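# Open both incubator doors fully without slamming

## Task

Swing the incubator's outer door and then the glass inner door fully open, so that both stay open without the robot holding them. No flask may reach the floor, neither door may be banged open or closed, and the robot must not topple or be left leaning. Finish by releasing everything and backing away.

## Robot and tools

ROBOT. TidyBot++ has one arm only: a mobile base 0.54 m long, 0.50 m wide and 0.38 m tall on four driven casters, carrying a seven-joint arm that ends in a two-finger gripper. The shoulder sits 0.12 m ahead of the base centre at 0.68 m height. Two cameras exist: base_camera, fixed on the base, and wrist_camera, which looks along the hand. At the start the arm is folded with the hand down; wrist and hand then reach about 0.08 m beyond the base front and the elbow up to 1.15 m high.

FRAMES. Base frame: origin on the floor below the base centre, x ahead, y to the left, z up. hand_pose is reported in this frame and is the point between the finger pads; its z axis runs out along the fingers and the fingers close along its y axis. The odometry frame is the base frame as it was when the scene began. Heading grows to the left, range -3.142 to 3.142. base_tilt is in degrees, with forward and right positive when leaning that way; it and heading carry a fixed error of roughly 1 degree plus noise. Odometry counts wheel turns, so slip looks like travel and drift builds over many moves.

execute_actions. Argument actions is a list holding either one action or nothing (nothing just reports state and pictures). An action may contain base, joints, and optional speeds; its parts begin together. base holds exactly one key, each a relative move from where the base last measured itself: translate_m (metres, forward +, -2 to 2), strafe_m (metres, left +, -2 to 2), rotate_rad (radians, counter-clockwise seen from above +, -6.3 to 6.3). joints is a set of absolute targets keyed by name, in radians: joint_1_rad (any angle; rotates the whole arm about vertical, positive is clockwise seen from above, opposite to rotate_rad), joint_2_rad shoulder -2.249 to 2.249, joint_3_rad any angle, joint_4_rad elbow -2.579 to 2.579, joint_5_rad any angle, joint_6_rad wrist -2.099 to 2.099, joint_7_rad any angle (hand pointing down: positive turns it counter-clockwise from above; at 1.57 the fingers open toward the robot's left and right). gripper_pos is an absolute target from 0 (open, about 85 mm gap) to 1 (shut, squeezing about 96 to 120 N per finger). Unbounded joints go the short way, so turn them in steps below half a revolution. speeds caps top speed for that action only: translate_m and strafe_m 0.05 to 0.5 m/s, rotate_rad 0.1 to 1.57 rad/s; defaults are the maxima. A base move needing over 8.667 s at its cap is rejected, as is any unknown key or out-of-range number (then nothing moves). cameras picks images: base_camera, wrist_camera or all; omitted or null means all, [] means none.

ARM GEOMETRY. With joint_1_rad 0, joint_3_rad 3.14, joint_5_rad 0 the arm lies in the vertical plane of the base x axis. Segment tilts from vertical (forward positive): upper arm (0.42 m) = joint_2_rad, forearm (0.31 m) = joint_2_rad - joint_4_rad, hand (0.31 m to the hand point) = that minus joint_6_rad. Sum length times sin for reach ahead of the shoulder and length times cos for height above it. From 3.14, raising joint_3_rad swings a forward-bent forearm to the right; positive joint_5_rad swings a bent hand to the right. A down-pointing hand reaches at most about 0.94 m height, only near the base.

OTHER TOOLS. wait(seconds 0 to 10) lets time pass with no new command and returns state and images. zoom_image(camera, region [x0, y0, x1, y1] in pixels, top-left origin, at most 504 by 504) enlarges part of the newest full image. read_manual(section "licences") returns licence text only. finished_scene(scene) ends the current scene, given its number, after the last command has been held; it is irreversible and reports success. Ending a reply without any tool call ends everything.

RESULTS. base_status and joint_status describe how each motion ended: done; off_target (stopped short, may still push); contact_stop or time_out (target dropped, holds position); not_followed with a cause line when a self-collision check blocked arm targets (the gripper still moves, and blocked targets may be retried later). A blocked base can say done though it stopped short. motor_effort gives percent of maximum per motor, peak in brackets, with fixed offsets and noise. Motor temperatures list arm joints in joint_positions order; MOTOR HOT appears from 60 °C and an OVER-TEMPERATURE FAULT at 75 °C makes the arm sag, with limit_stop_at_motor_heat in joint_status (resend the target). ARM HIT means the arm struck the base or itself. A torque fault (joint_1 to 4 limit 104.5 N m, warning 56.7; joint_5 to 7 limit 51.3, warning 29.4) freezes arm and gripper for 10 s and skips the rest of the call while the base keeps going. If a call reports a stop, later calls in that reply are skipped. on_its_own shows motion you did not command. The robot keeps holding the last command while you think.

ACCURACY. Friction leaves joints slightly off with status done; resending the same target does nothing. Correct by sending each joint last command plus (wanted minus read). hand_pose may be 1 to 2 cm wrong; trust images. Omitted joints may still push toward older targets.

CAUTIONS. Open doors gently at low speed, never letting them swing hard into their stops or back shut. Keep flasks off the floor. If the arm snags something above about 0.8 m while the base drives, the robot may tip; sideways force on a raised hand can lift wheels, and the arm pressing an edge can shove or tilt the base; retract the arm or back off to recover. Avoid driving the arm into objects. The doors must stay open by themselves; open the gripper, withdraw the arm, and move away before ending.

Each tool is called after "Emit:" by a JSON object that holds its "name" and its "arguments".

## Session

Emit:
{"name": "execute_actions", "arguments": {"actions": []}}

Scene clock: 0.00 s.
Motor temperatures (°C, as the motors report them): [34 31 33 30 39 39 44]
base_odometry: x=+0.000 y=+0.000 heading=+0.000 (m, m, rad; odometry frame)
base_tilt: forward=-0.6 right=-0.3 (deg)
base_status: not commanded
joint_positions: joint_1_rad=-0.032 joint_2_rad=-0.352 joint_3_rad=+3.149 joint_4_rad=-2.534 joint_5_rad=-0.027 joint_6_rad=-0.880 joint_7_rad=+1.596 gripper_pos=+0.000
joint_status: not commanded
motor_effort: joint_1_rad=+1 joint_2_rad=-1 joint_3_rad=+0 joint_4_rad=+11 joint_5_rad=+0 joint_6_rad=+0 joint_7_rad=+0 (%)
hand_pose: x=+0.2562 y=+0.0115 z=+0.5863 quat_wxyz=(-0.012, +0.999, +0.017, +0.040) (m; base frame)
pictures: base_camera, wrist_camera
Images, in order (width x height): base_camera 644x364, wrist_camera 644x476.

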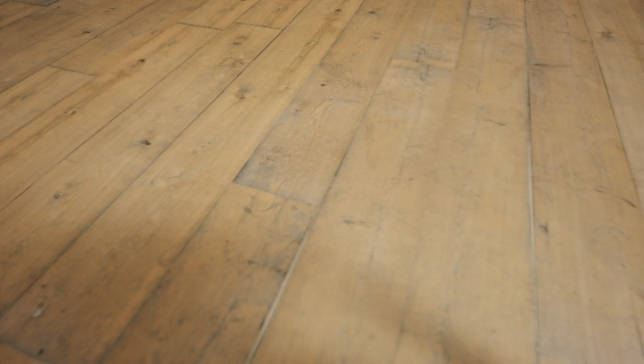

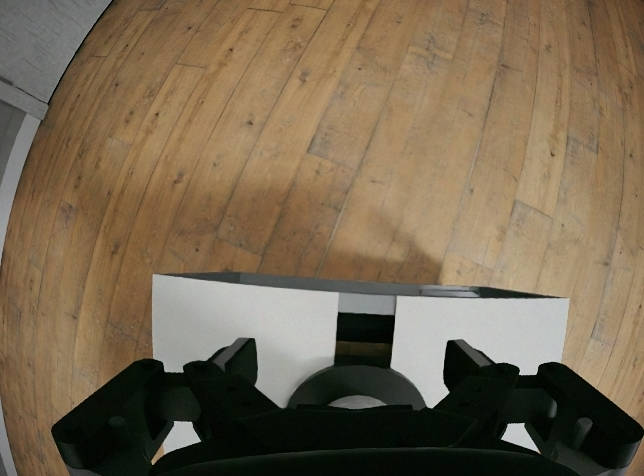

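Emit:
{"name": "execute_actions", "arguments": {"actions": [{"joints":{"joint_6_rad":0.45}}]}}

Emit:
{"name": "execute_actions", "arguments": {"actions": [{"joints":{"joint_1_rad":-1.0}}], "cameras": ["wrist_camera"]}}

Emit:
{"name": "execute_actions", "arguments": {"actions": [{"joints":{"joint_1_rad":1.0}}], "cameras": ["wrist_camera"]}}

Scene clock: 7.83 s.
Motor temperatures (°C, as the motors report them): [34 31 33 30 39 39 44]
base_odometry: x=+0.000 y=+0.000 heading=+0.000 (m, m, rad; odometry frame)
base_tilt: forward=-0.5 right=-0.2 (deg)
base_status: not commanded
joint_positions: joint_1_rad=-0.032 joint_2_rad=-0.352 joint_3_rad=+3.149 joint_4_rad=-2.534 joint_5_rad=-0.027 joint_6_rad=+0.433 joint_7_rad=+1.596 gripper_pos=+0.000
joint_status: all done
motor_effort: joint_1_rad=+1(1) joint_2_rad=-7(7) joint_3_rad=-1(0) joint_4_rad=+17(16) joint_5_rad=+0(0) joint_6_rad=+9(9) joint_7_rad=+1(0) (%)
hand_pose: x=+0.5378 y=+0.0080 z=+0.8413 quat_wxyz=(-0.004, +0.767, +0.006, +0.641) (m; base frame)
pictures: base_camera, wrist_camera
Images, in order (width x height): base_camera 644x364, wrist_camera 644x476.

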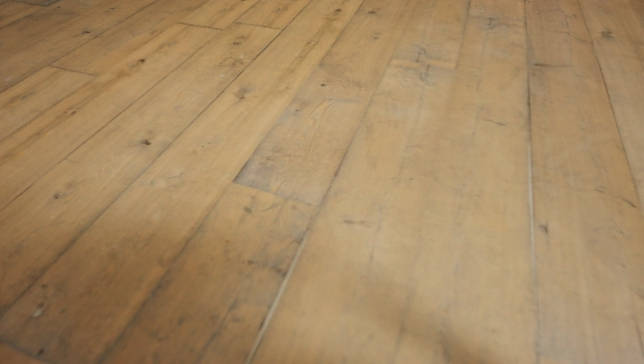

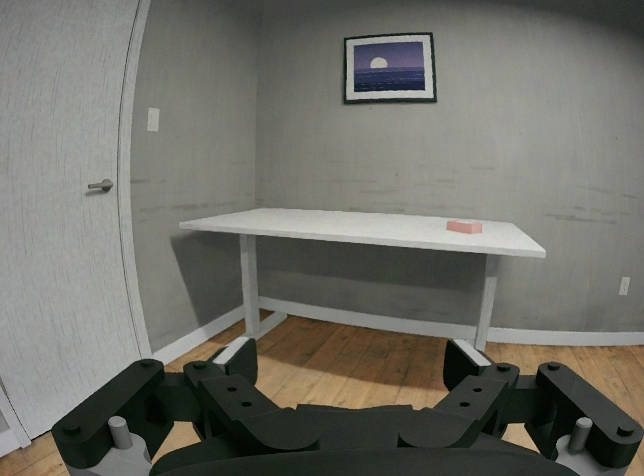

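Scene clock: 10.10 s.
Motor temperatures (°C, as the motors report them): [34 31 33 30 39 39 44]
base_odometry: x=+0.000 y=+0.000 heading=+0.000 (m, m, rad; odometry frame)
base_tilt: forward=-0.6 right=-0.2 (deg)
base_status: not commanded
joint_positions: joint_1_rad=-0.991 joint_2_rad=-0.352 joint_3_rad=+3.149 joint_4_rad=-2.534 joint_5_rad=-0.027 joint_6_rad=+0.433 joint_7_rad=+1.596 gripper_pos=+0.000
joint_status: all done
motor_effort: joint_1_rad=+1(2) joint_2_rad=-7(7) joint_3_rad=+0(0) joint_4_rad=+16(16) joint_5_rad=+0(1) joint_6_rad=+9(9) joint_7_rad=+0(0) (%)
hand_pose: x=+0.3529 y=+0.3475 z=+0.8413 quat_wxyz=(-0.300, +0.678, +0.359, +0.567) (m; base frame)
pictures: wrist_camera
Images, in order (width x height): wrist_camera 644x476.

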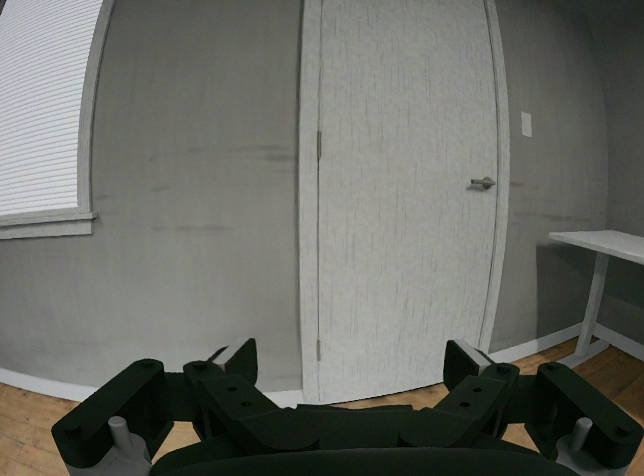

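Scene clock: 13.20 s.
Motor temperatures (°C, as the motors report them): [34 31 33 30 39 39 44]
base_odometry: x=+0.000 y=+0.000 heading=+0.000 (m, m, rad; odometry frame)
base_tilt: forward=-0.6 right=-0.2 (deg)
base_status: not commanded
joint_positions: joint_1_rad=+0.991 joint_2_rad=-0.352 joint_3_rad=+3.149 joint_4_rad=-2.534 joint_5_rad=-0.027 joint_6_rad=+0.433 joint_7_rad=+1.596 gripper_pos=+0.000
joint_status: all done
motor_effort: joint_1_rad=+0(1) joint_2_rad=-7(7) joint_3_rad=+0(1) joint_4_rad=+16(16) joint_5_rad=+0(0) joint_6_rad=+9(9) joint_7_rad=+1(0) (%)
hand_pose: x=+0.3438 y=-0.3534 z=+0.8413 quat_wxyz=(+0.310, +0.672, -0.371, +0.561) (m; base frame)
pictures: wrist_camera
Images, in order (width x height): wrist_camera 644x476.

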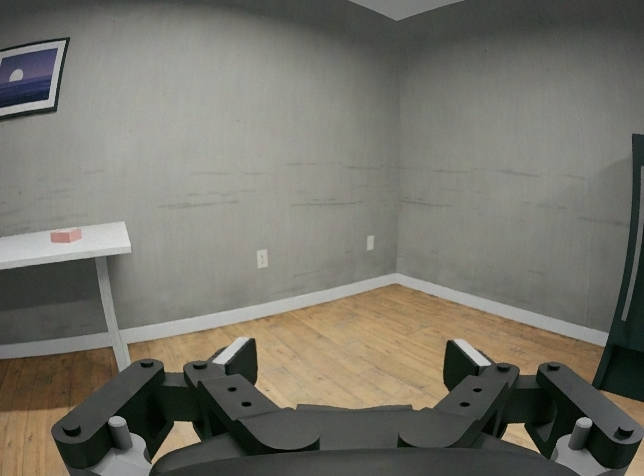

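Emit:
{"name": "execute_actions", "arguments": {"actions": [{"joints":{"joint_1_rad":2.2}}], "cameras": ["wrist_camera"]}}

Emit:
{"name": "execute_actions", "arguments": {"actions": [{"joints":{"joint_1_rad":3.3}}], "cameras": ["wrist_camera"]}}

Scene clock: 19.77 s.
Motor temperatures (°C, as the motors report them): [34 31 33 30 39 39 44]
base_odometry: x=+0.000 y=+0.000 heading=+0.000 (m, m, rad; odometry frame)
base_tilt: forward=-0.6 right=-0.2 (deg)
base_status: not commanded
joint_positions: joint_1_rad=+2.191 joint_2_rad=-0.352 joint_3_rad=+3.149 joint_4_rad=-2.534 joint_5_rad=-0.027 joint_6_rad=+0.433 joint_7_rad=+1.596 gripper_pos=+0.000
joint_status: all done
motor_effort: joint_1_rad=+1(1) joint_2_rad=-7(7) joint_3_rad=+0(1) joint_4_rad=+16(17) joint_5_rad=+0(1) joint_6_rad=+9(9) joint_7_rad=+1(0) (%)
hand_pose: x=-0.1290 y=-0.3376 z=+0.8413 quat_wxyz=(+0.573, +0.345, -0.685, +0.288) (m; base frame)
pictures: wrist_camera
Images, in order (width x height): wrist_camera 644x476.

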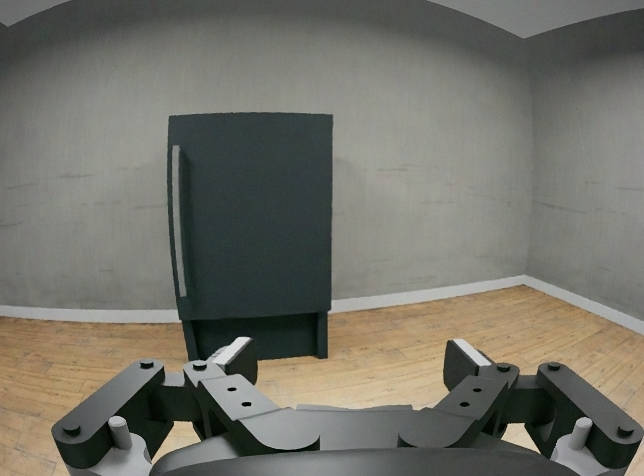

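Scene clock: 22.13 s.
Motor temperatures (°C, as the motors report them): [34 31 33 30 39 39 44]
base_odometry: x=+0.000 y=+0.000 heading=+0.000 (m, m, rad; odometry frame)
base_tilt: forward=-0.6 right=-0.3 (deg)
base_status: not commanded
joint_positions: joint_1_rad=+3.291 joint_2_rad=-0.352 joint_3_rad=+3.149 joint_4_rad=-2.534 joint_5_rad=-0.027 joint_6_rad=+0.433 joint_7_rad=+1.596 gripper_pos=+0.000
joint_status: all done
motor_effort: joint_1_rad=+1(1) joint_2_rad=-6(6) joint_3_rad=+0(0) joint_4_rad=+16(17) joint_5_rad=+0(0) joint_6_rad=+9(9) joint_7_rad=+0(0) (%)
hand_pose: x=-0.2943 y=+0.0679 z=+0.8413 quat_wxyz=(+0.639, -0.064, -0.765, -0.054) (m; base frame)
pictures: wrist_camera
Images, in order (width x height): wrist_camera 644x476.

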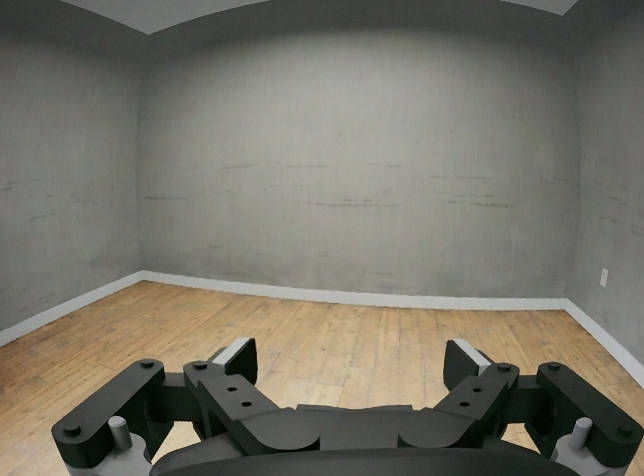

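Emit:
{"name": "execute_actions", "arguments": {"actions": [{"base":{"rotate_rad":-1.57},"joints":{"joint_1_rad":0.6}}]}}

Scene clock: 31.90 s.
Motor temperatures (°C, as the motors report them): [34 31 33 30 39 39 44]
base_odometry: x=+0.000 y=+0.000 heading=-1.569 (m, m, rad; odometry frame)
base_tilt: forward=-0.6 right=-0.3 (deg)
base_status: done
joint_positions: joint_1_rad=+0.609 joint_2_rad=-0.352 joint_3_rad=+3.149 joint_4_rad=-2.534 joint_5_rad=-0.027 joint_6_rad=+0.433 joint_7_rad=+1.596 gripper_pos=+0.000
joint_status: all done
motor_effort: joint_1_rad=+1(0) joint_2_rad=-7(8) joint_3_rad=+0(1) joint_4_rad=+16(17) joint_5_rad=+0(1) joint_6_rad=+8(9) joint_7_rad=+0(0) (%)
hand_pose: x=+0.4595 y=-0.2439 z=+0.8413 quat_wxyz=(+0.198, +0.730, -0.236, +0.610) (m; base frame)
pictures: base_camera, wrist_camera
Images, in order (width x height): base_camera 644x364, wrist_camera 644x476.

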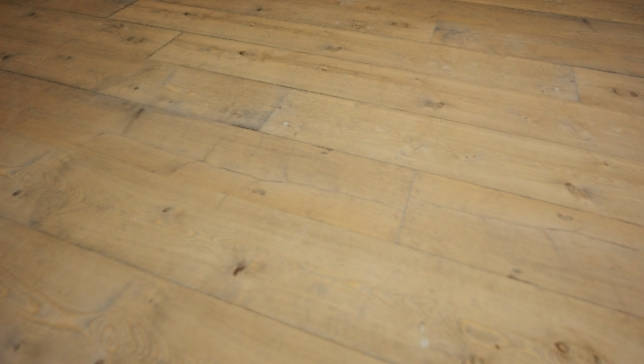

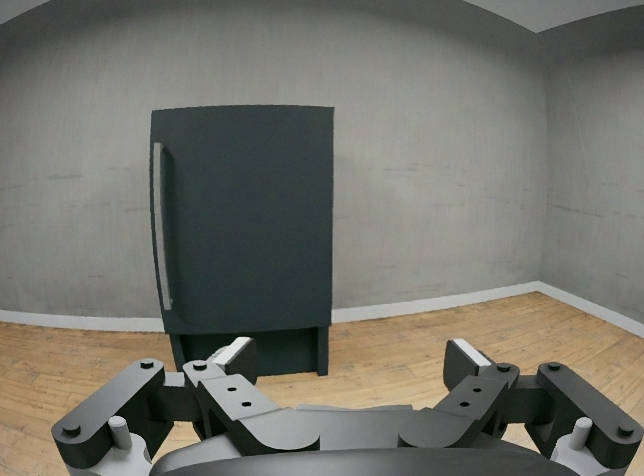

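Emit:
{"name": "execute_actions", "arguments": {"actions": [{"base":{"rotate_rad":-0.33},"joints":{"joint_1_rad":0.0}}]}}

Scene clock: 43.00 s.
Motor temperatures (°C, as the motors report them): [34 31 33 30 39 39 44]
base_odometry: x=+0.000 y=+0.000 heading=-1.897 (m, m, rad; odometry frame)
base_tilt: forward=-0.5 right=-0.3 (deg)
base_status: done
joint_positions: joint_1_rad=+0.009 joint_2_rad=-0.352 joint_3_rad=+3.149 joint_4_rad=-2.534 joint_5_rad=-0.027 joint_6_rad=+0.433 joint_7_rad=+1.596 gripper_pos=+0.000
joint_status: all done
motor_effort: joint_1_rad=+1(1) joint_2_rad=-7(7) joint_3_rad=+0(1) joint_4_rad=+16(16) joint_5_rad=+0(1) joint_6_rad=+8(9) joint_7_rad=+0(1) (%)
hand_pose: x=+0.5378 y=-0.0090 z=+0.8413 quat_wxyz=(+0.009, +0.767, -0.010, +0.641) (m; base frame)
pictures: base_camera, wrist_camera
Images, in order (width x height): base_camera 644x364, wrist_camera 644x476.

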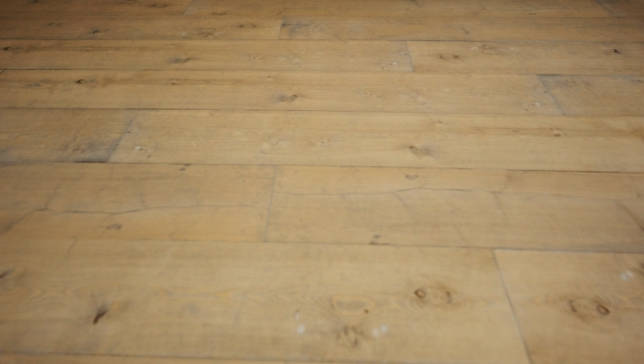

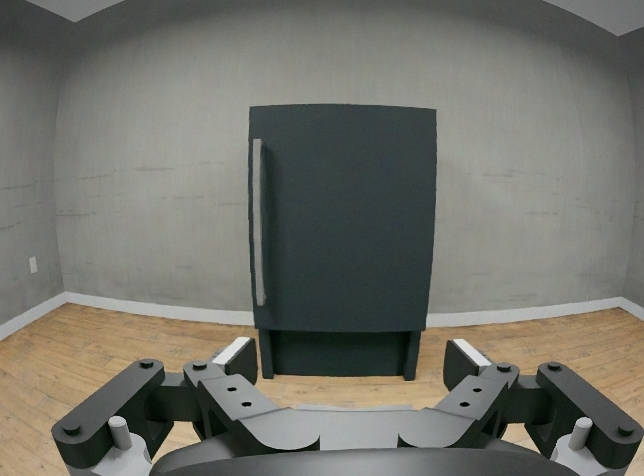

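Emit:
{"name": "execute_actions", "arguments": {"actions": [{"base":{"translate_m":0.5},"joints":{"joint_6_rad":0.6}}]}}

Scene clock: 48.00 s.
Motor temperatures (°C, as the motors report them): [34 31 33 30 39 39 44]
base_odometry: x=-0.161 y=-0.474 heading=-1.898 (m, m, rad; odometry frame)
base_tilt: forward=-0.6 right=-0.3 (deg)
base_status: done
joint_positions: joint_1_rad=+0.008 joint_2_rad=-0.349 joint_3_rad=+3.149 joint_4_rad=-2.534 joint_5_rad=-0.027 joint_6_rad=+0.574 joint_7_rad=+1.596 gripper_pos=+0.000
joint_status: all done
motor_effort: joint_1_rad=+1(1) joint_2_rad=-7(10) joint_3_rad=+0(0) joint_4_rad=+16(19) joint_5_rad=+0(0) joint_6_rad=+9(10) joint_7_rad=+1(0) (%)
hand_pose: x=+0.5431 y=-0.0102 z=+0.8834 quat_wxyz=(+0.011, +0.721, -0.010, +0.692) (m; base frame)
pictures: base_camera, wrist_camera
Images, in order (width x height): base_camera 644x364, wrist_camera 644x476.

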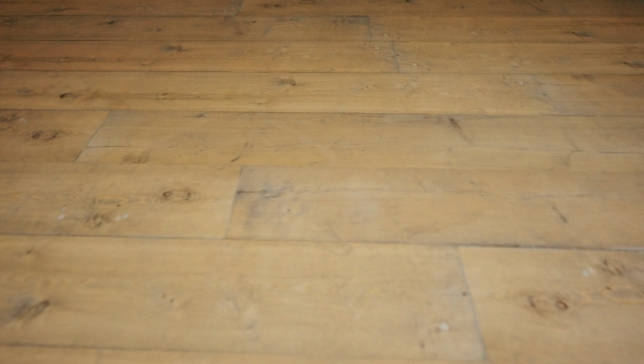

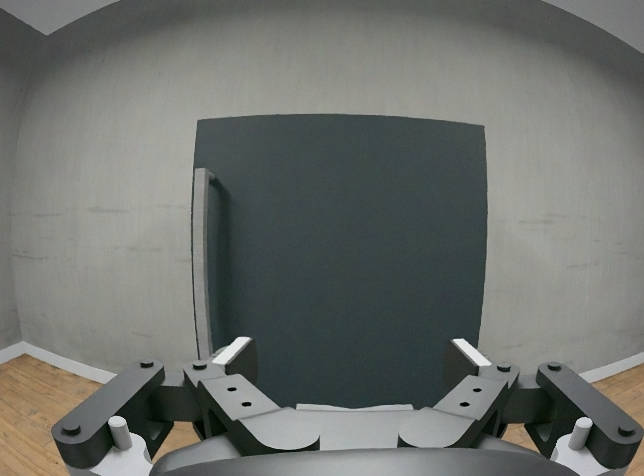

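Emit:
{"name": "execute_actions", "arguments": {"actions": [{"base":{"strafe_m":0.36},"joints":{"joint_1_rad":0.0,"joint_2_rad":0.6,"joint_3_rad":3.14,"joint_4_rad":-2.07,"joint_5_rad":0,"joint_6_rad":1.10,"joint_7_rad":1.57}}]}}

Scene clock: 72.67 s.
Motor temperatures (°C, as the motors report them): [34 31 33 30 39 39 44]
base_odometry: x=+0.180 y=-0.590 heading=-1.899 (m, m, rad; odometry frame)
base_tilt: forward=-0.5 right=-0.2 (deg)
base_status: done
joint_positions: joint_1_rad=+0.001 joint_2_rad=+0.595 joint_3_rad=+3.149 joint_4_rad=-2.093 joint_5_rad=-0.020 joint_6_rad=+1.058 joint_7_rad=+1.596 gripper_pos=+0.000
joint_status: all done
motor_effort: joint_1_rad=+1(3) joint_2_rad=-37(37) joint_3_rad=-1(2) joint_4_rad=+11(17) joint_5_rad=+0(2) joint_6_rad=+9(9) joint_7_rad=+0(1) (%)
hand_pose: x=+0.8033 y=-0.0090 z=+0.7292 quat_wxyz=(+0.016, +0.728, -0.002, +0.686) (m; base frame)
pictures: base_camera, wrist_camera
Images, in order (width x height): base_camera 644x364, wrist_camera 644x476.

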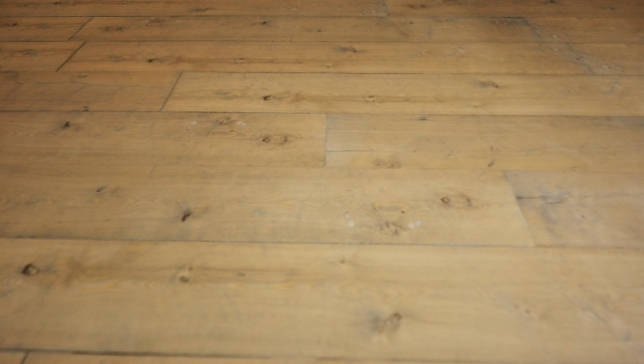

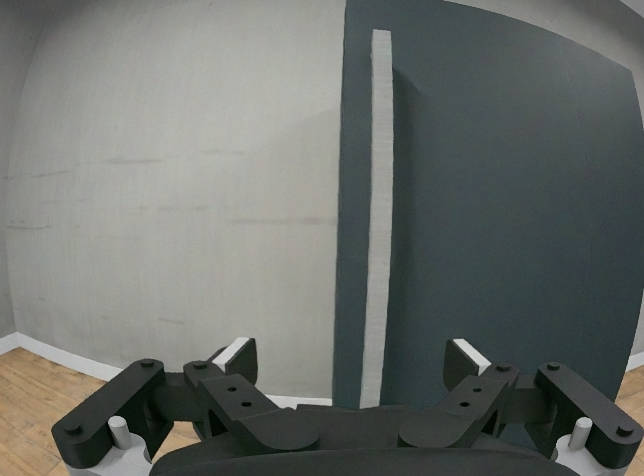

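Emit:
{"name": "execute_actions", "arguments": {"actions": [{"base":{"strafe_m":-0.045}}], "cameras": []}}

Emit:
{"name": "execute_actions", "arguments": {"actions": [{"base":{"translate_m":0.15}}], "cameras": ["wrist_camera"]}}

Scene clock: 80.90 s.
Motor temperatures (°C, as the motors report them): [34 32 33 30 39 39 44]
base_odometry: x=+0.137 y=-0.575 heading=-1.899 (m, m, rad; odometry frame)
base_tilt: forward=-0.5 right=-0.3 (deg)
base_status: done
joint_positions: joint_1_rad=+0.004 joint_2_rad=+0.595 joint_3_rad=+3.149 joint_4_rad=-2.093 joint_5_rad=-0.019 joint_6_rad=+1.059 joint_7_rad=+1.596 gripper_pos=+0.000
joint_status: not commanded
motor_effort: joint_1_rad=+1(2) joint_2_rad=-37(38) joint_3_rad=-1(3) joint_4_rad=+11(11) joint_5_rad=+0(1) joint_6_rad=+9(9) joint_7_rad=+1(1) (%)
hand_pose: x=+0.8034 y=-0.0102 z=+0.7295 quat_wxyz=(+0.016, +0.727, -0.002, +0.686) (m; base frame)
pictures: none
No camera images: the call's "cameras" was empty. Leave "cameras" out to get every camera's image.

Scene clock: 82.37 s.
Motor temperatures (°C, as the motors report them): [34 32 33 30 39 39 44]
base_odometry: x=+0.089 y=-0.717 heading=-1.898 (m, m, rad; odometry frame)
base_tilt: forward=-0.6 right=-0.3 (deg)
base_status: done
joint_positions: joint_1_rad=+0.004 joint_2_rad=+0.597 joint_3_rad=+3.149 joint_4_rad=-2.086 joint_5_rad=-0.018 joint_6_rad=+1.061 joint_7_rad=+1.596 gripper_pos=+0.000
joint_status: not commanded
motor_effort: joint_1_rad=+1(2) joint_2_rad=-36(38) joint_3_rad=-1(2) joint_4_rad=+11(11) joint_5_rad=+0(1) joint_6_rad=+9(10) joint_7_rad=+0(0) (%)
hand_pose: x=+0.8056 y=-0.0102 z=+0.7316 quat_wxyz=(+0.016, +0.725, -0.002, +0.688) (m; base frame)
pictures: wrist_camera
Images, in order (width x height): wrist_camera 644x476.

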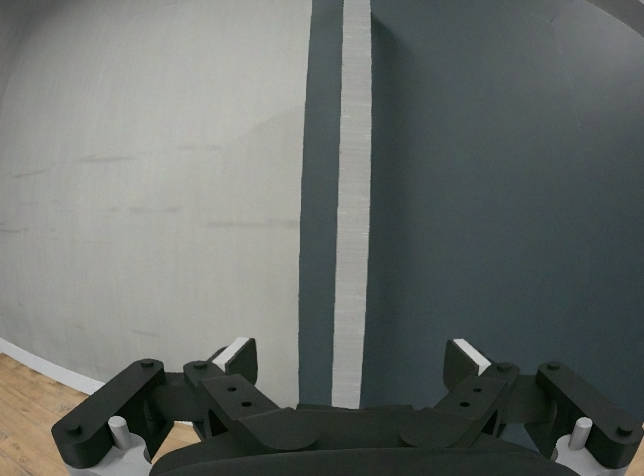

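Emit:
{"name": "execute_actions", "arguments": {"actions": [{"base":{"translate_m":0.08},"speeds":{"translate_m":0.1}}], "cameras": ["wrist_camera"]}}

Emit:
{"name": "execute_actions", "arguments": {"actions": [{"joints":{"gripper_pos":1}}], "cameras": ["wrist_camera"]}}

Scene clock: 90.17 s.
Motor temperatures (°C, as the motors report them): [34 32 33 30 39 39 44]
base_odometry: x=+0.063 y=-0.793 heading=-1.898 (m, m, rad; odometry frame)
base_tilt: forward=-0.5 right=-0.2 (deg)
base_status: done
joint_positions: joint_1_rad=+0.004 joint_2_rad=+0.598 joint_3_rad=+3.149 joint_4_rad=-2.085 joint_5_rad=-0.018 joint_6_rad=+1.061 joint_7_rad=+1.596 gripper_pos=+0.000
joint_status: not commanded
motor_effort: joint_1_rad=+1(3) joint_2_rad=-36(39) joint_3_rad=-1(3) joint_4_rad=+11(12) joint_5_rad=+0(0) joint_6_rad=+9(9) joint_7_rad=+0(0) (%)
hand_pose: x=+0.8059 y=-0.0101 z=+0.7319 quat_wxyz=(+0.016, +0.725, -0.002, +0.689) (m; base frame)
pictures: wrist_camera
Images, in order (width x height): wrist_camera 644x476.

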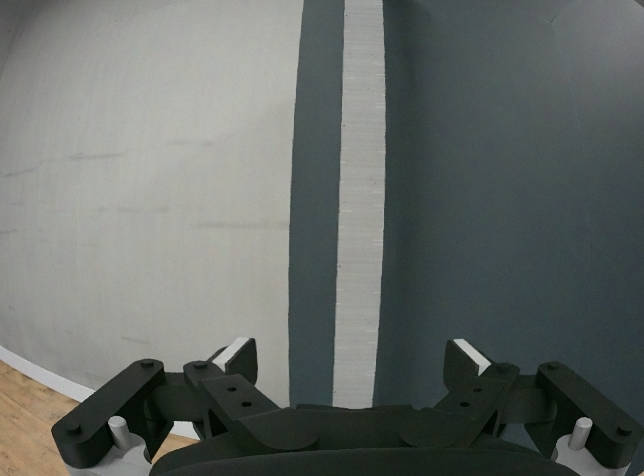

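Scene clock: 91.27 s.
Motor temperatures (°C, as the motors report them): [34 32 33 30 39 39 44]
base_odometry: x=+0.063 y=-0.793 heading=-1.898 (m, m, rad; odometry frame)
base_tilt: forward=-0.5 right=-0.3 (deg)
base_status: not commanded
joint_positions: joint_1_rad=+0.004 joint_2_rad=+0.598 joint_3_rad=+3.149 joint_4_rad=-2.085 joint_5_rad=-0.018 joint_6_rad=+1.061 joint_7_rad=+1.596 gripper_pos=+0.999
joint_status: all done
motor_effort: joint_1_rad=+1(2) joint_2_rad=-36(37) joint_3_rad=-1(1) joint_4_rad=+10(11) joint_5_rad=+0(0) joint_6_rad=+8(8) joint_7_rad=+1(0) (%)
hand_pose: x=+0.8059 y=-0.0101 z=+0.7319 quat_wxyz=(+0.016, +0.725, -0.002, +0.689) (m; base frame)
pictures: wrist_camera
Images, in order (width x height): wrist_camera 644x476.

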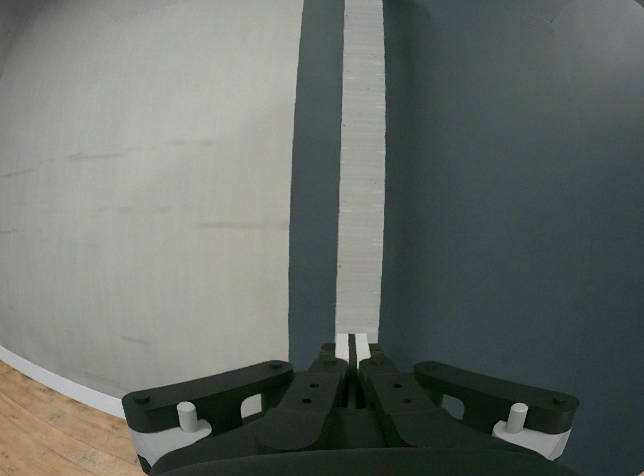

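Emit:
{"name": "execute_actions", "arguments": {"actions": [{"joints":{"gripper_pos":0}}], "cameras": []}}

Emit:
{"name": "execute_actions", "arguments": {"actions": [{"base":{"translate_m":0.06},"speeds":{"translate_m":0.1}}], "cameras": ["wrist_camera"]}}

Emit:
{"name": "execute_actions", "arguments": {"actions": [{"joints":{"gripper_pos":1}}], "cameras": ["wrist_camera"]}}

Scene clock: 98.17 s.
Motor temperatures (°C, as the motors report them): [34 32 33 30 39 39 44]
base_odometry: x=+0.063 y=-0.793 heading=-1.898 (m, m, rad; odometry frame)
base_tilt: forward=-0.6 right=-0.2 (deg)
base_status: not commanded
joint_positions: joint_1_rad=+0.004 joint_2_rad=+0.598 joint_3_rad=+3.149 joint_4_rad=-2.085 joint_5_rad=-0.018 joint_6_rad=+1.061 joint_7_rad=+1.596 gripper_pos=+0.000
joint_status: all done
motor_effort: joint_1_rad=+1(1) joint_2_rad=-37(37) joint_3_rad=-1(1) joint_4_rad=+11(11) joint_5_rad=+0(0) joint_6_rad=+8(9) joint_7_rad=+1(1) (%)
hand_pose: x=+0.8059 y=-0.0101 z=+0.7319 quat_wxyz=(+0.016, +0.725, -0.002, +0.689) (m; base frame)
pictures: none
No camera images: the call's "cameras" was empty. Leave "cameras" out to get every camera's image.

Scene clock: 99.33 s.
Motor temperatures (°C, as the motors report them): [34 32 33 30 39 39 44]
base_odometry: x=+0.044 y=-0.850 heading=-1.898 (m, m, rad; odometry frame)
base_tilt: forward=-0.5 right=-0.3 (deg)
base_status: done
joint_positions: joint_1_rad=+0.004 joint_2_rad=+0.598 joint_3_rad=+3.149 joint_4_rad=-2.084 joint_5_rad=-0.018 joint_6_rad=+1.061 joint_7_rad=+1.596 gripper_pos=+0.000
joint_status: not commanded
motor_effort: joint_1_rad=+1(4) joint_2_rad=-36(39) joint_3_rad=-1(3) joint_4_rad=+11(12) joint_5_rad=+0(1) joint_6_rad=+8(9) joint_7_rad=+0(0) (%)
hand_pose: x=+0.8061 y=-0.0100 z=+0.7321 quat_wxyz=(+0.016, +0.725, -0.001, +0.689) (m; base frame)
pictures: wrist_camera
Images, in order (width x height): wrist_camera 644x476.

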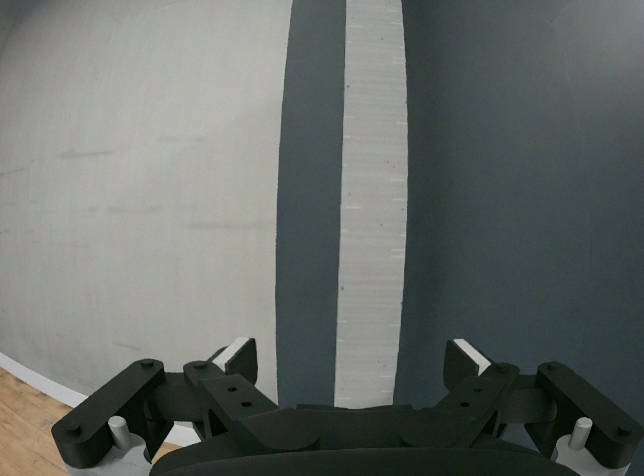

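Scene clock: 100.43 s.
Motor temperatures (°C, as the motors report them): [34 32 33 30 39 39 44]
base_odometry: x=+0.044 y=-0.850 heading=-1.898 (m, m, rad; odometry frame)
base_tilt: forward=-0.5 right=-0.3 (deg)
base_status: not commanded
joint_positions: joint_1_rad=+0.012 joint_2_rad=+0.598 joint_3_rad=+3.150 joint_4_rad=-2.085 joint_5_rad=-0.014 joint_6_rad=+1.062 joint_7_rad=+1.592 gripper_pos=+0.749
joint_status: gripper_pos off_target (ended at +0.749, target +1.000)
motor_effort: joint_1_rad=-1(8) joint_2_rad=-35(37) joint_3_rad=-3(10) joint_4_rad=+13(17) joint_5_rad=+1(7) joint_6_rad=+9(9) joint_7_rad=+2(3) (%)
hand_pose: x=+0.8058 y=-0.0155 z=+0.7321 quat_wxyz=(+0.018, +0.725, -0.005, +0.689) (m; base frame)
pictures: wrist_camera
Images, in order (width x height): wrist_camera 644x476.

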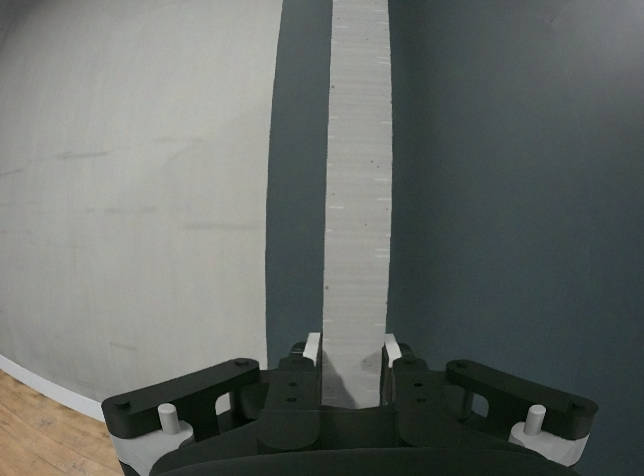

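Emit:
{"name": "execute_actions", "arguments": {"actions": [{"base":{"translate_m":-0.06},"speeds":{"translate_m":0.05}}]}}

Scene clock: 104.20 s.
Motor temperatures (°C, as the motors report them): [34 32 33 30 39 39 44]
base_odometry: x=+0.063 y=-0.793 heading=-1.898 (m, m, rad; odometry frame)
base_tilt: forward=-0.6 right=-0.2 (deg)
base_status: done
joint_positions: joint_1_rad=+0.024 joint_2_rad=+0.614 joint_3_rad=+3.150 joint_4_rad=-2.061 joint_5_rad=-0.013 joint_6_rad=+1.063 joint_7_rad=+1.592 gripper_pos=+0.750
joint_status: not commanded
motor_effort: joint_1_rad=-5(6) joint_2_rad=-40(50) joint_3_rad=-5(6) joint_4_rad=+9(12) joint_5_rad=+0(3) joint_6_rad=+10(14) joint_7_rad=+2(2) (%)
hand_pose: x=+0.8136 y=-0.0232 z=+0.7324 quat_wxyz=(+0.021, +0.721, -0.008, +0.692) (m; base frame)
pictures: base_camera, wrist_camera
Images, in order (width x height): base_camera 644x364, wrist_camera 644x476.

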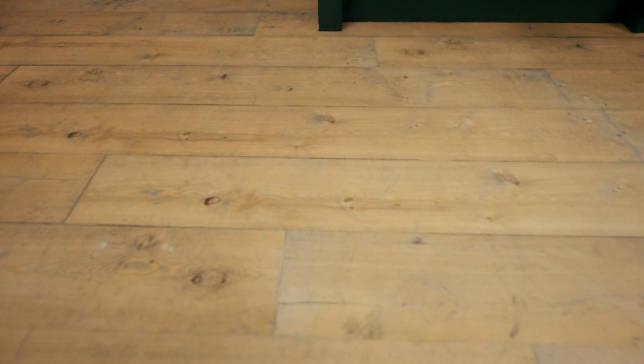

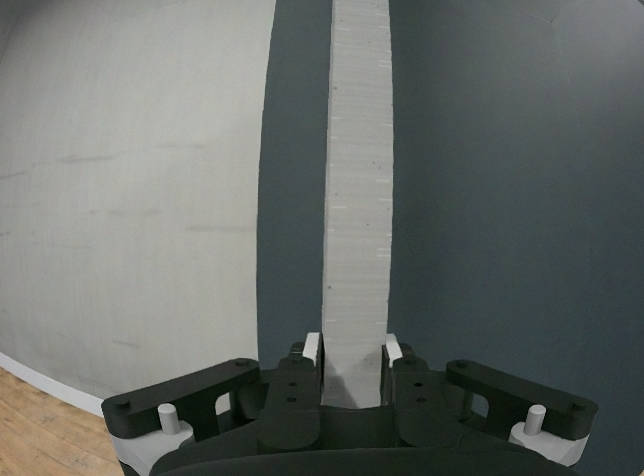

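Emit:
{"name": "execute_actions", "arguments": {"actions": [{"base":{"translate_m":-0.08},"speeds":{"translate_m":0.05}}], "cameras": ["wrist_camera"]}}

Emit:
{"name": "execute_actions", "arguments": {"actions": [{"base":{"strafe_m":-0.07},"joints":{"joint_1_rad":-0.07},"speeds":{"strafe_m":0.15}}], "cameras": ["wrist_camera"]}}

Scene clock: 123.20 s.
Motor temperatures (°C, as the motors report them): [34 32 33 30 39 39 44]
base_odometry: x=+0.089 y=-0.717 heading=-1.898 (m, m, rad; odometry frame)
base_tilt: forward=-0.5 right=-0.2 (deg)
base_status: done
joint_positions: joint_1_rad=+0.037 joint_2_rad=+0.615 joint_3_rad=+3.151 joint_4_rad=-2.059 joint_5_rad=-0.012 joint_6_rad=+1.063 joint_7_rad=+1.592 gripper_pos=+0.750
joint_status: not commanded
motor_effort: joint_1_rad=-7(9) joint_2_rad=-39(45) joint_3_rad=-6(8) joint_4_rad=+7(12) joint_5_rad=+1(2) joint_6_rad=+9(13) joint_7_rad=+2(2) (%)
hand_pose: x=+0.8137 y=-0.0331 z=+0.7322 quat_wxyz=(+0.027, +0.721, -0.013, +0.692) (m; base frame)
pictures: wrist_camera
Images, in order (width x height): wrist_camera 644x476.

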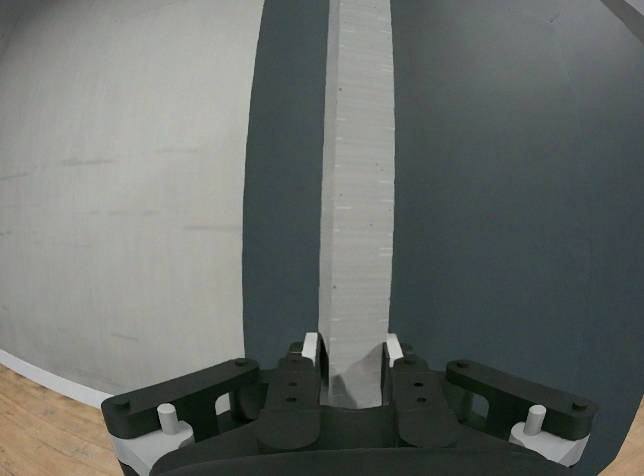

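Scene clock: 124.30 s.
Motor temperatures (°C, as the motors report them): [34 32 33 30 39 39 44]
base_odometry: x=+0.023 y=-0.694 heading=-1.899 (m, m, rad; odometry frame)
base_tilt: forward=-0.5 right=-0.2 (deg)
base_status: done
joint_positions: joint_1_rad=-0.065 joint_2_rad=+0.615 joint_3_rad=+3.148 joint_4_rad=-2.059 joint_5_rad=-0.005 joint_6_rad=+1.063 joint_7_rad=+1.592 gripper_pos=+0.750
joint_status: all done
motor_effort: joint_1_rad=+0(8) joint_2_rad=-40(41) joint_3_rad=-2(7) joint_4_rad=+10(12) joint_5_rad=+0(3) joint_6_rad=+10(11) joint_7_rad=+1(2) (%)
hand_pose: x=+0.8132 y=+0.0417 z=+0.7324 quat_wxyz=(-0.011, +0.721, +0.028, +0.693) (m; base frame)
pictures: wrist_camera
Images, in order (width x height): wrist_camera 644x476.

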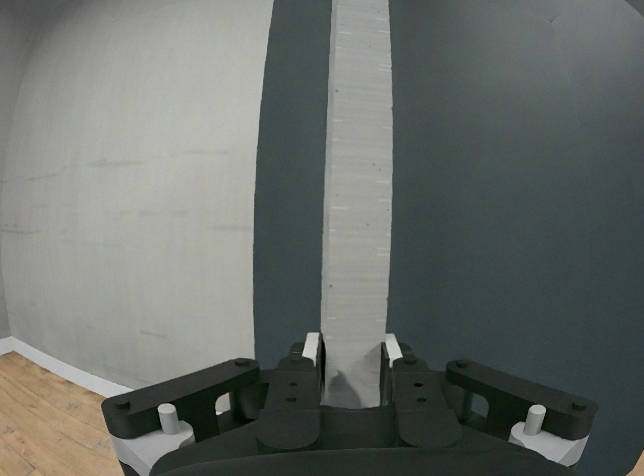

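Emit:
{"name": "execute_actions", "arguments": {"actions": [{"base":{"translate_m":-0.1},"speeds":{"translate_m":0.07}}], "cameras": []}}

Emit:
{"name": "execute_actions", "arguments": {"actions": [{"base":{"strafe_m":-0.11},"joints":{"joint_1_rad":-0.18},"speeds":{"strafe_m":0.2}}]}}

Scene clock: 131.30 s.
Motor temperatures (°C, as the motors report them): [34 32 33 30 39 39 44]
base_odometry: x=+0.055 y=-0.599 heading=-1.899 (m, m, rad; odometry frame)
base_tilt: forward=-0.5 right=-0.3 (deg)
base_status: done
joint_positions: joint_1_rad=-0.076 joint_2_rad=+0.610 joint_3_rad=+3.135 joint_4_rad=-2.062 joint_5_rad=+0.003 joint_6_rad=+1.064 joint_7_rad=+1.592 gripper_pos=+0.999
joint_status: not commanded
on_its_own: gripper_pos moved +0.249 to your old target +1.000
motor_effort: joint_1_rad=+1(8) joint_2_rad=-37(43) joint_3_rad=-1(8) joint_4_rad=+12(14) joint_5_rad=+0(5) joint_6_rad=+8(13) joint_7_rad=+0(3) (%)
hand_pose: x=+0.8107 y=+0.0584 z=+0.7348 quat_wxyz=(-0.023, +0.719, +0.037, +0.693) (m; base frame)
pictures: none
No camera images: the call's "cameras" was empty. Leave "cameras" out to get every camera's image.

Scene clock: 132.73 s.
Motor temperatures (°C, as the motors report them): [34 32 33 30 39 39 44]
base_odometry: x=-0.050 y=-0.564 heading=-1.899 (m, m, rad; odometry frame)
base_tilt: forward=-0.5 right=-0.2 (deg)
base_status: done
joint_positions: joint_1_rad=-0.176 joint_2_rad=+0.610 joint_3_rad=+3.135 joint_4_rad=-2.062 joint_5_rad=+0.003 joint_6_rad=+1.064 joint_7_rad=+1.592 gripper_pos=+0.999
joint_status: all done
motor_effort: joint_1_rad=+1(4) joint_2_rad=-37(38) joint_3_rad=-2(3) joint_4_rad=+11(11) joint_5_rad=+0(1) joint_6_rad=+9(9) joint_7_rad=+1(1) (%)
hand_pose: x=+0.8015 y=+0.1267 z=+0.7348 quat_wxyz=(-0.057, +0.717, +0.072, +0.691) (m; base frame)
pictures: base_camera, wrist_camera
Images, in order (width x height): base_camera 644x364, wrist_camera 644x476.

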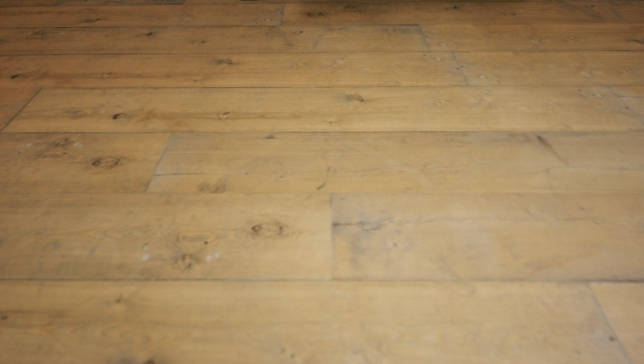

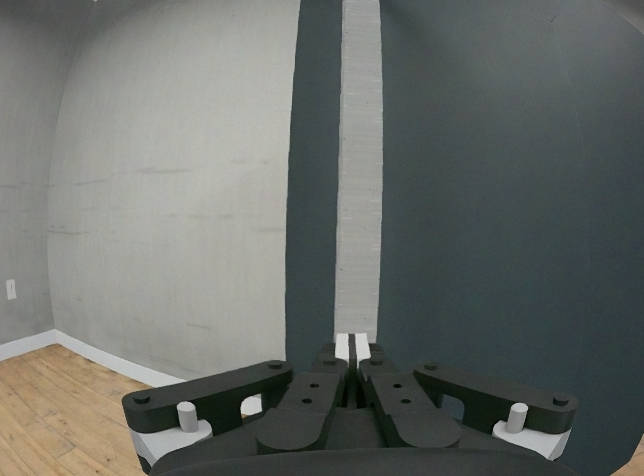

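Emit:
{"name": "execute_actions", "arguments": {"actions": [{"base":{"strafe_m":0.45},"joints":{"joint_1_rad":0.45}}]}}

Scene clock: 139.03 s.
Motor temperatures (°C, as the motors report them): [34 32 33 30 39 39 44]
base_odometry: x=+0.377 y=-0.708 heading=-1.898 (m, m, rad; odometry frame)
base_tilt: forward=-0.6 right=-0.2 (deg)
base_status: done
joint_positions: joint_1_rad=+0.441 joint_2_rad=+0.608 joint_3_rad=+3.139 joint_4_rad=-2.063 joint_5_rad=+0.003 joint_6_rad=+1.065 joint_7_rad=+1.592 gripper_pos=+0.999
joint_status: all done
motor_effort: joint_1_rad=+0(4) joint_2_rad=-37(41) joint_3_rad=-1(4) joint_4_rad=+12(12) joint_5_rad=+0(2) joint_6_rad=+9(9) joint_7_rad=+1(0) (%)
hand_pose: x=+0.7480 y=-0.2932 z=+0.7360 quat_wxyz=(+0.157, +0.704, -0.149, +0.677) (m; base frame)
pictures: base_camera, wrist_camera
Images, in order (width x height): base_camera 644x364, wrist_camera 644x476.

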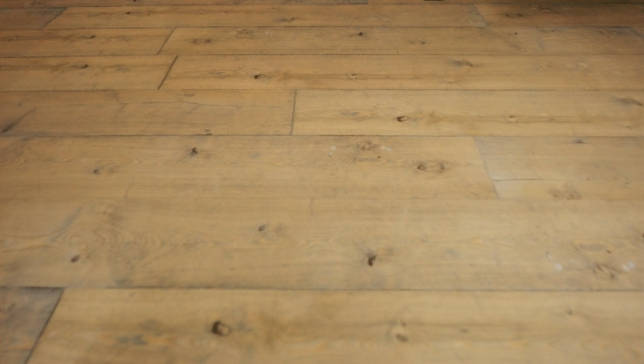

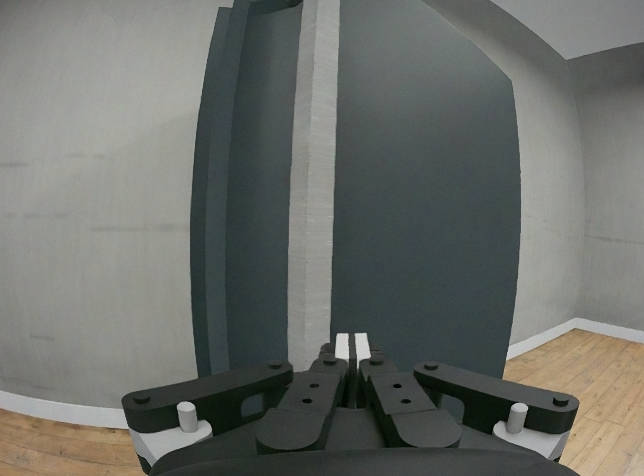

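Emit:
{"name": "execute_actions", "arguments": {"actions": [{"base":{"strafe_m":0.3},"joints":{"joint_1_rad":0.8}}]}}

Scene clock: 146.40 s.
Motor temperatures (°C, as the motors report them): [34 32 33 30 39 39 44]
base_odometry: x=+0.661 y=-0.805 heading=-1.898 (m, m, rad; odometry frame)
base_tilt: forward=-0.5 right=-0.3 (deg)
base_status: done
joint_positions: joint_1_rad=+0.791 joint_2_rad=+0.607 joint_3_rad=+3.139 joint_4_rad=-2.063 joint_5_rad=+0.003 joint_6_rad=+1.065 joint_7_rad=+1.592 gripper_pos=+0.999
joint_status: all done
motor_effort: joint_1_rad=+1(2) joint_2_rad=-37(39) joint_3_rad=-1(3) joint_4_rad=+11(11) joint_5_rad=+0(1) joint_6_rad=+9(9) joint_7_rad=+0(0) (%)
hand_pose: x=+0.6093 y=-0.4911 z=+0.7369 quat_wxyz=(+0.273, +0.667, -0.269, +0.639) (m; base frame)
pictures: base_camera, wrist_camera
Images, in order (width x height): base_camera 644x364, wrist_camera 644x476.

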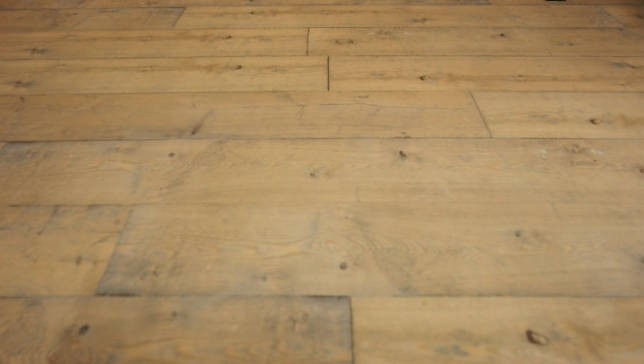

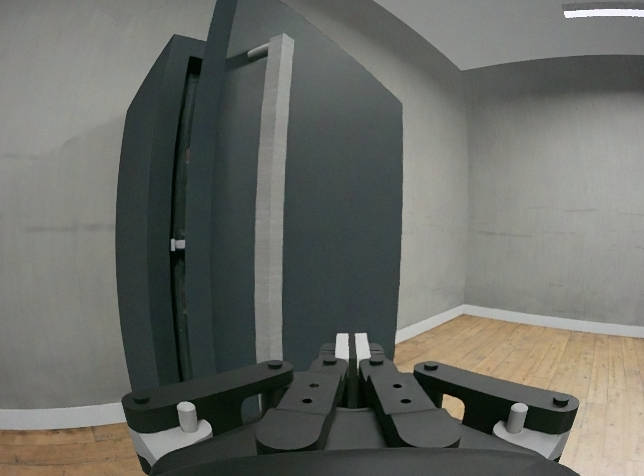

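Emit:
{"name": "execute_actions", "arguments": {"actions": [{"base":{"strafe_m":0.2},"joints":{"joint_1_rad":1.57}}], "cameras": []}}

Emit:
{"name": "execute_actions", "arguments": {"actions": [{"base":{"translate_m":0.9}}]}}

Scene clock: 178.70 s.
Motor temperatures (°C, as the motors report them): [34 33 33 30 39 39 44]
base_odometry: x=+0.850 y=-0.869 heading=-1.898 (m, m, rad; odometry frame)
base_tilt: forward=-0.6 right=-0.2 (deg)
base_status: done
joint_positions: joint_1_rad=+1.566 joint_2_rad=+0.605 joint_3_rad=+3.139 joint_4_rad=-2.063 joint_5_rad=+0.003 joint_6_rad=+1.065 joint_7_rad=+1.592 gripper_pos=+0.999
joint_status: all done
motor_effort: joint_1_rad=+1(4) joint_2_rad=-37(40) joint_3_rad=-1(3) joint_4_rad=+10(12) joint_5_rad=+1(1) joint_6_rad=+9(10) joint_7_rad=+0(0) (%)
hand_pose: x=+0.1256 y=-0.6938 z=+0.7380 quat_wxyz=(+0.495, +0.515, -0.500, +0.489) (m; base frame)
pictures: none
No camera images: the call's "cameras" was empty. Leave "cameras" out to get every camera's image.

Scene clock: 181.87 s.
Motor temperatures (°C, as the motors report them): [34 33 33 30 39 39 44]
base_odometry: x=+0.562 y=-1.721 heading=-1.898 (m, m, rad; odometry frame)
base_tilt: forward=-0.5 right=-0.2 (deg)
base_status: done
joint_positions: joint_1_rad=+1.567 joint_2_rad=+0.605 joint_3_rad=+3.139 joint_4_rad=-2.063 joint_5_rad=+0.003 joint_6_rad=+1.065 joint_7_rad=+1.592 gripper_pos=+0.999
joint_status: not commanded
motor_effort: joint_1_rad=+1(4) joint_2_rad=-37(39) joint_3_rad=-1(3) joint_4_rad=+11(12) joint_5_rad=+0(1) joint_6_rad=+9(9) joint_7_rad=+0(0) (%)
hand_pose: x=+0.1249 y=-0.6938 z=+0.7380 quat_wxyz=(+0.495, +0.515, -0.501, +0.489) (m; base frame)
pictures: base_camera, wrist_camera
Images, in order (width x height): base_camera 644x364, wrist_camera 644x476.

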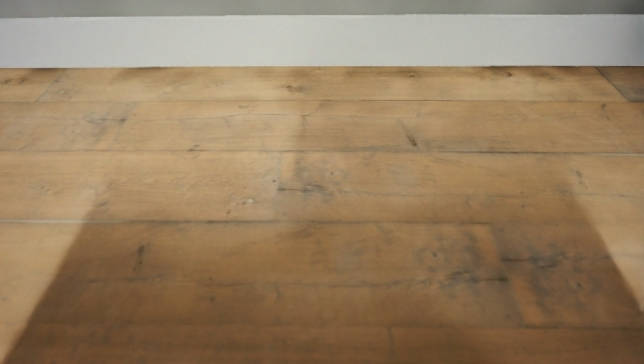

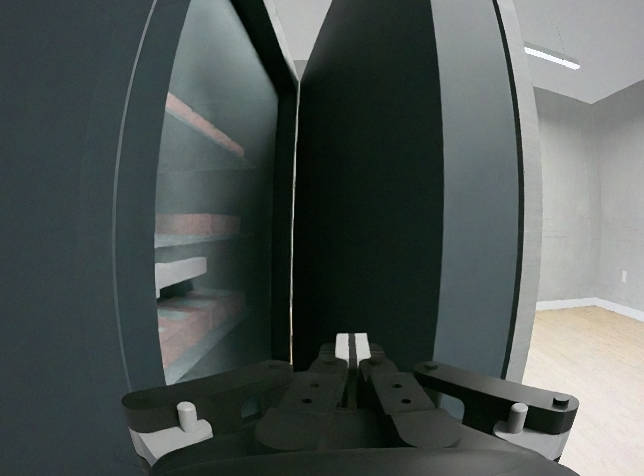

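Emit:
{"name": "execute_actions", "arguments": {"actions": [{"base":{"strafe_m":-0.16},"speeds":{"strafe_m":0.2}}]}}

Scene clock: 187.57 s.
Motor temperatures (°C, as the motors report them): [34 33 33 30 39 39 44]
base_odometry: x=+0.410 y=-1.670 heading=-1.897 (m, m, rad; odometry frame)
base_tilt: forward=-0.6 right=-0.2 (deg)
base_status: done
joint_positions: joint_1_rad=+1.566 joint_2_rad=+0.603 joint_3_rad=+3.138 joint_4_rad=-2.068 joint_5_rad=+0.003 joint_6_rad=+1.066 joint_7_rad=+1.592 gripper_pos=+0.999
joint_status: not commanded
motor_effort: joint_1_rad=+1(8) joint_2_rad=-36(40) joint_3_rad=-1(5) joint_4_rad=+11(18) joint_5_rad=+0(3) joint_6_rad=+9(9) joint_7_rad=+0(0) (%)
hand_pose: x=+0.1259 y=-0.6922 z=+0.7372 quat_wxyz=(+0.494, +0.516, -0.501, +0.489) (m; base frame)
pictures: base_camera, wrist_camera
Images, in order (width x height): base_camera 644x364, wrist_camera 644x476.

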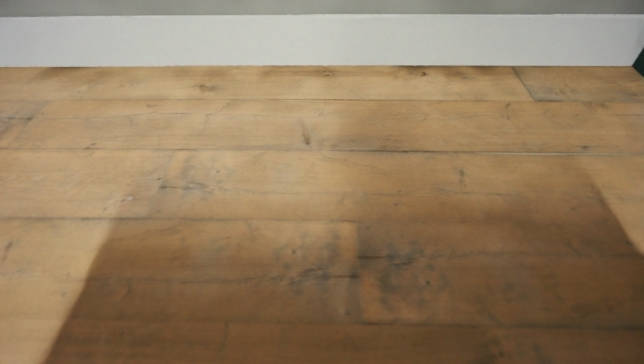

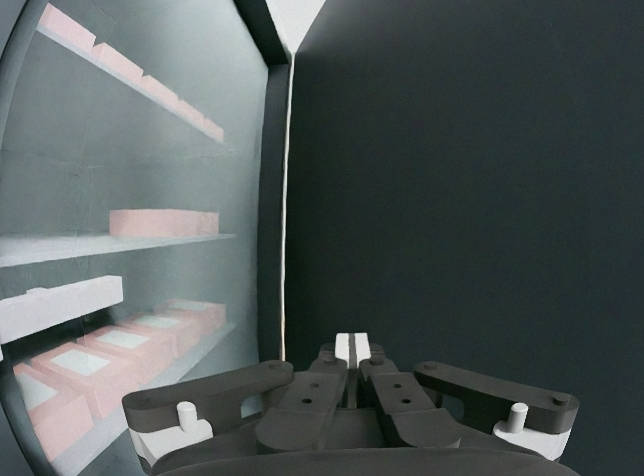

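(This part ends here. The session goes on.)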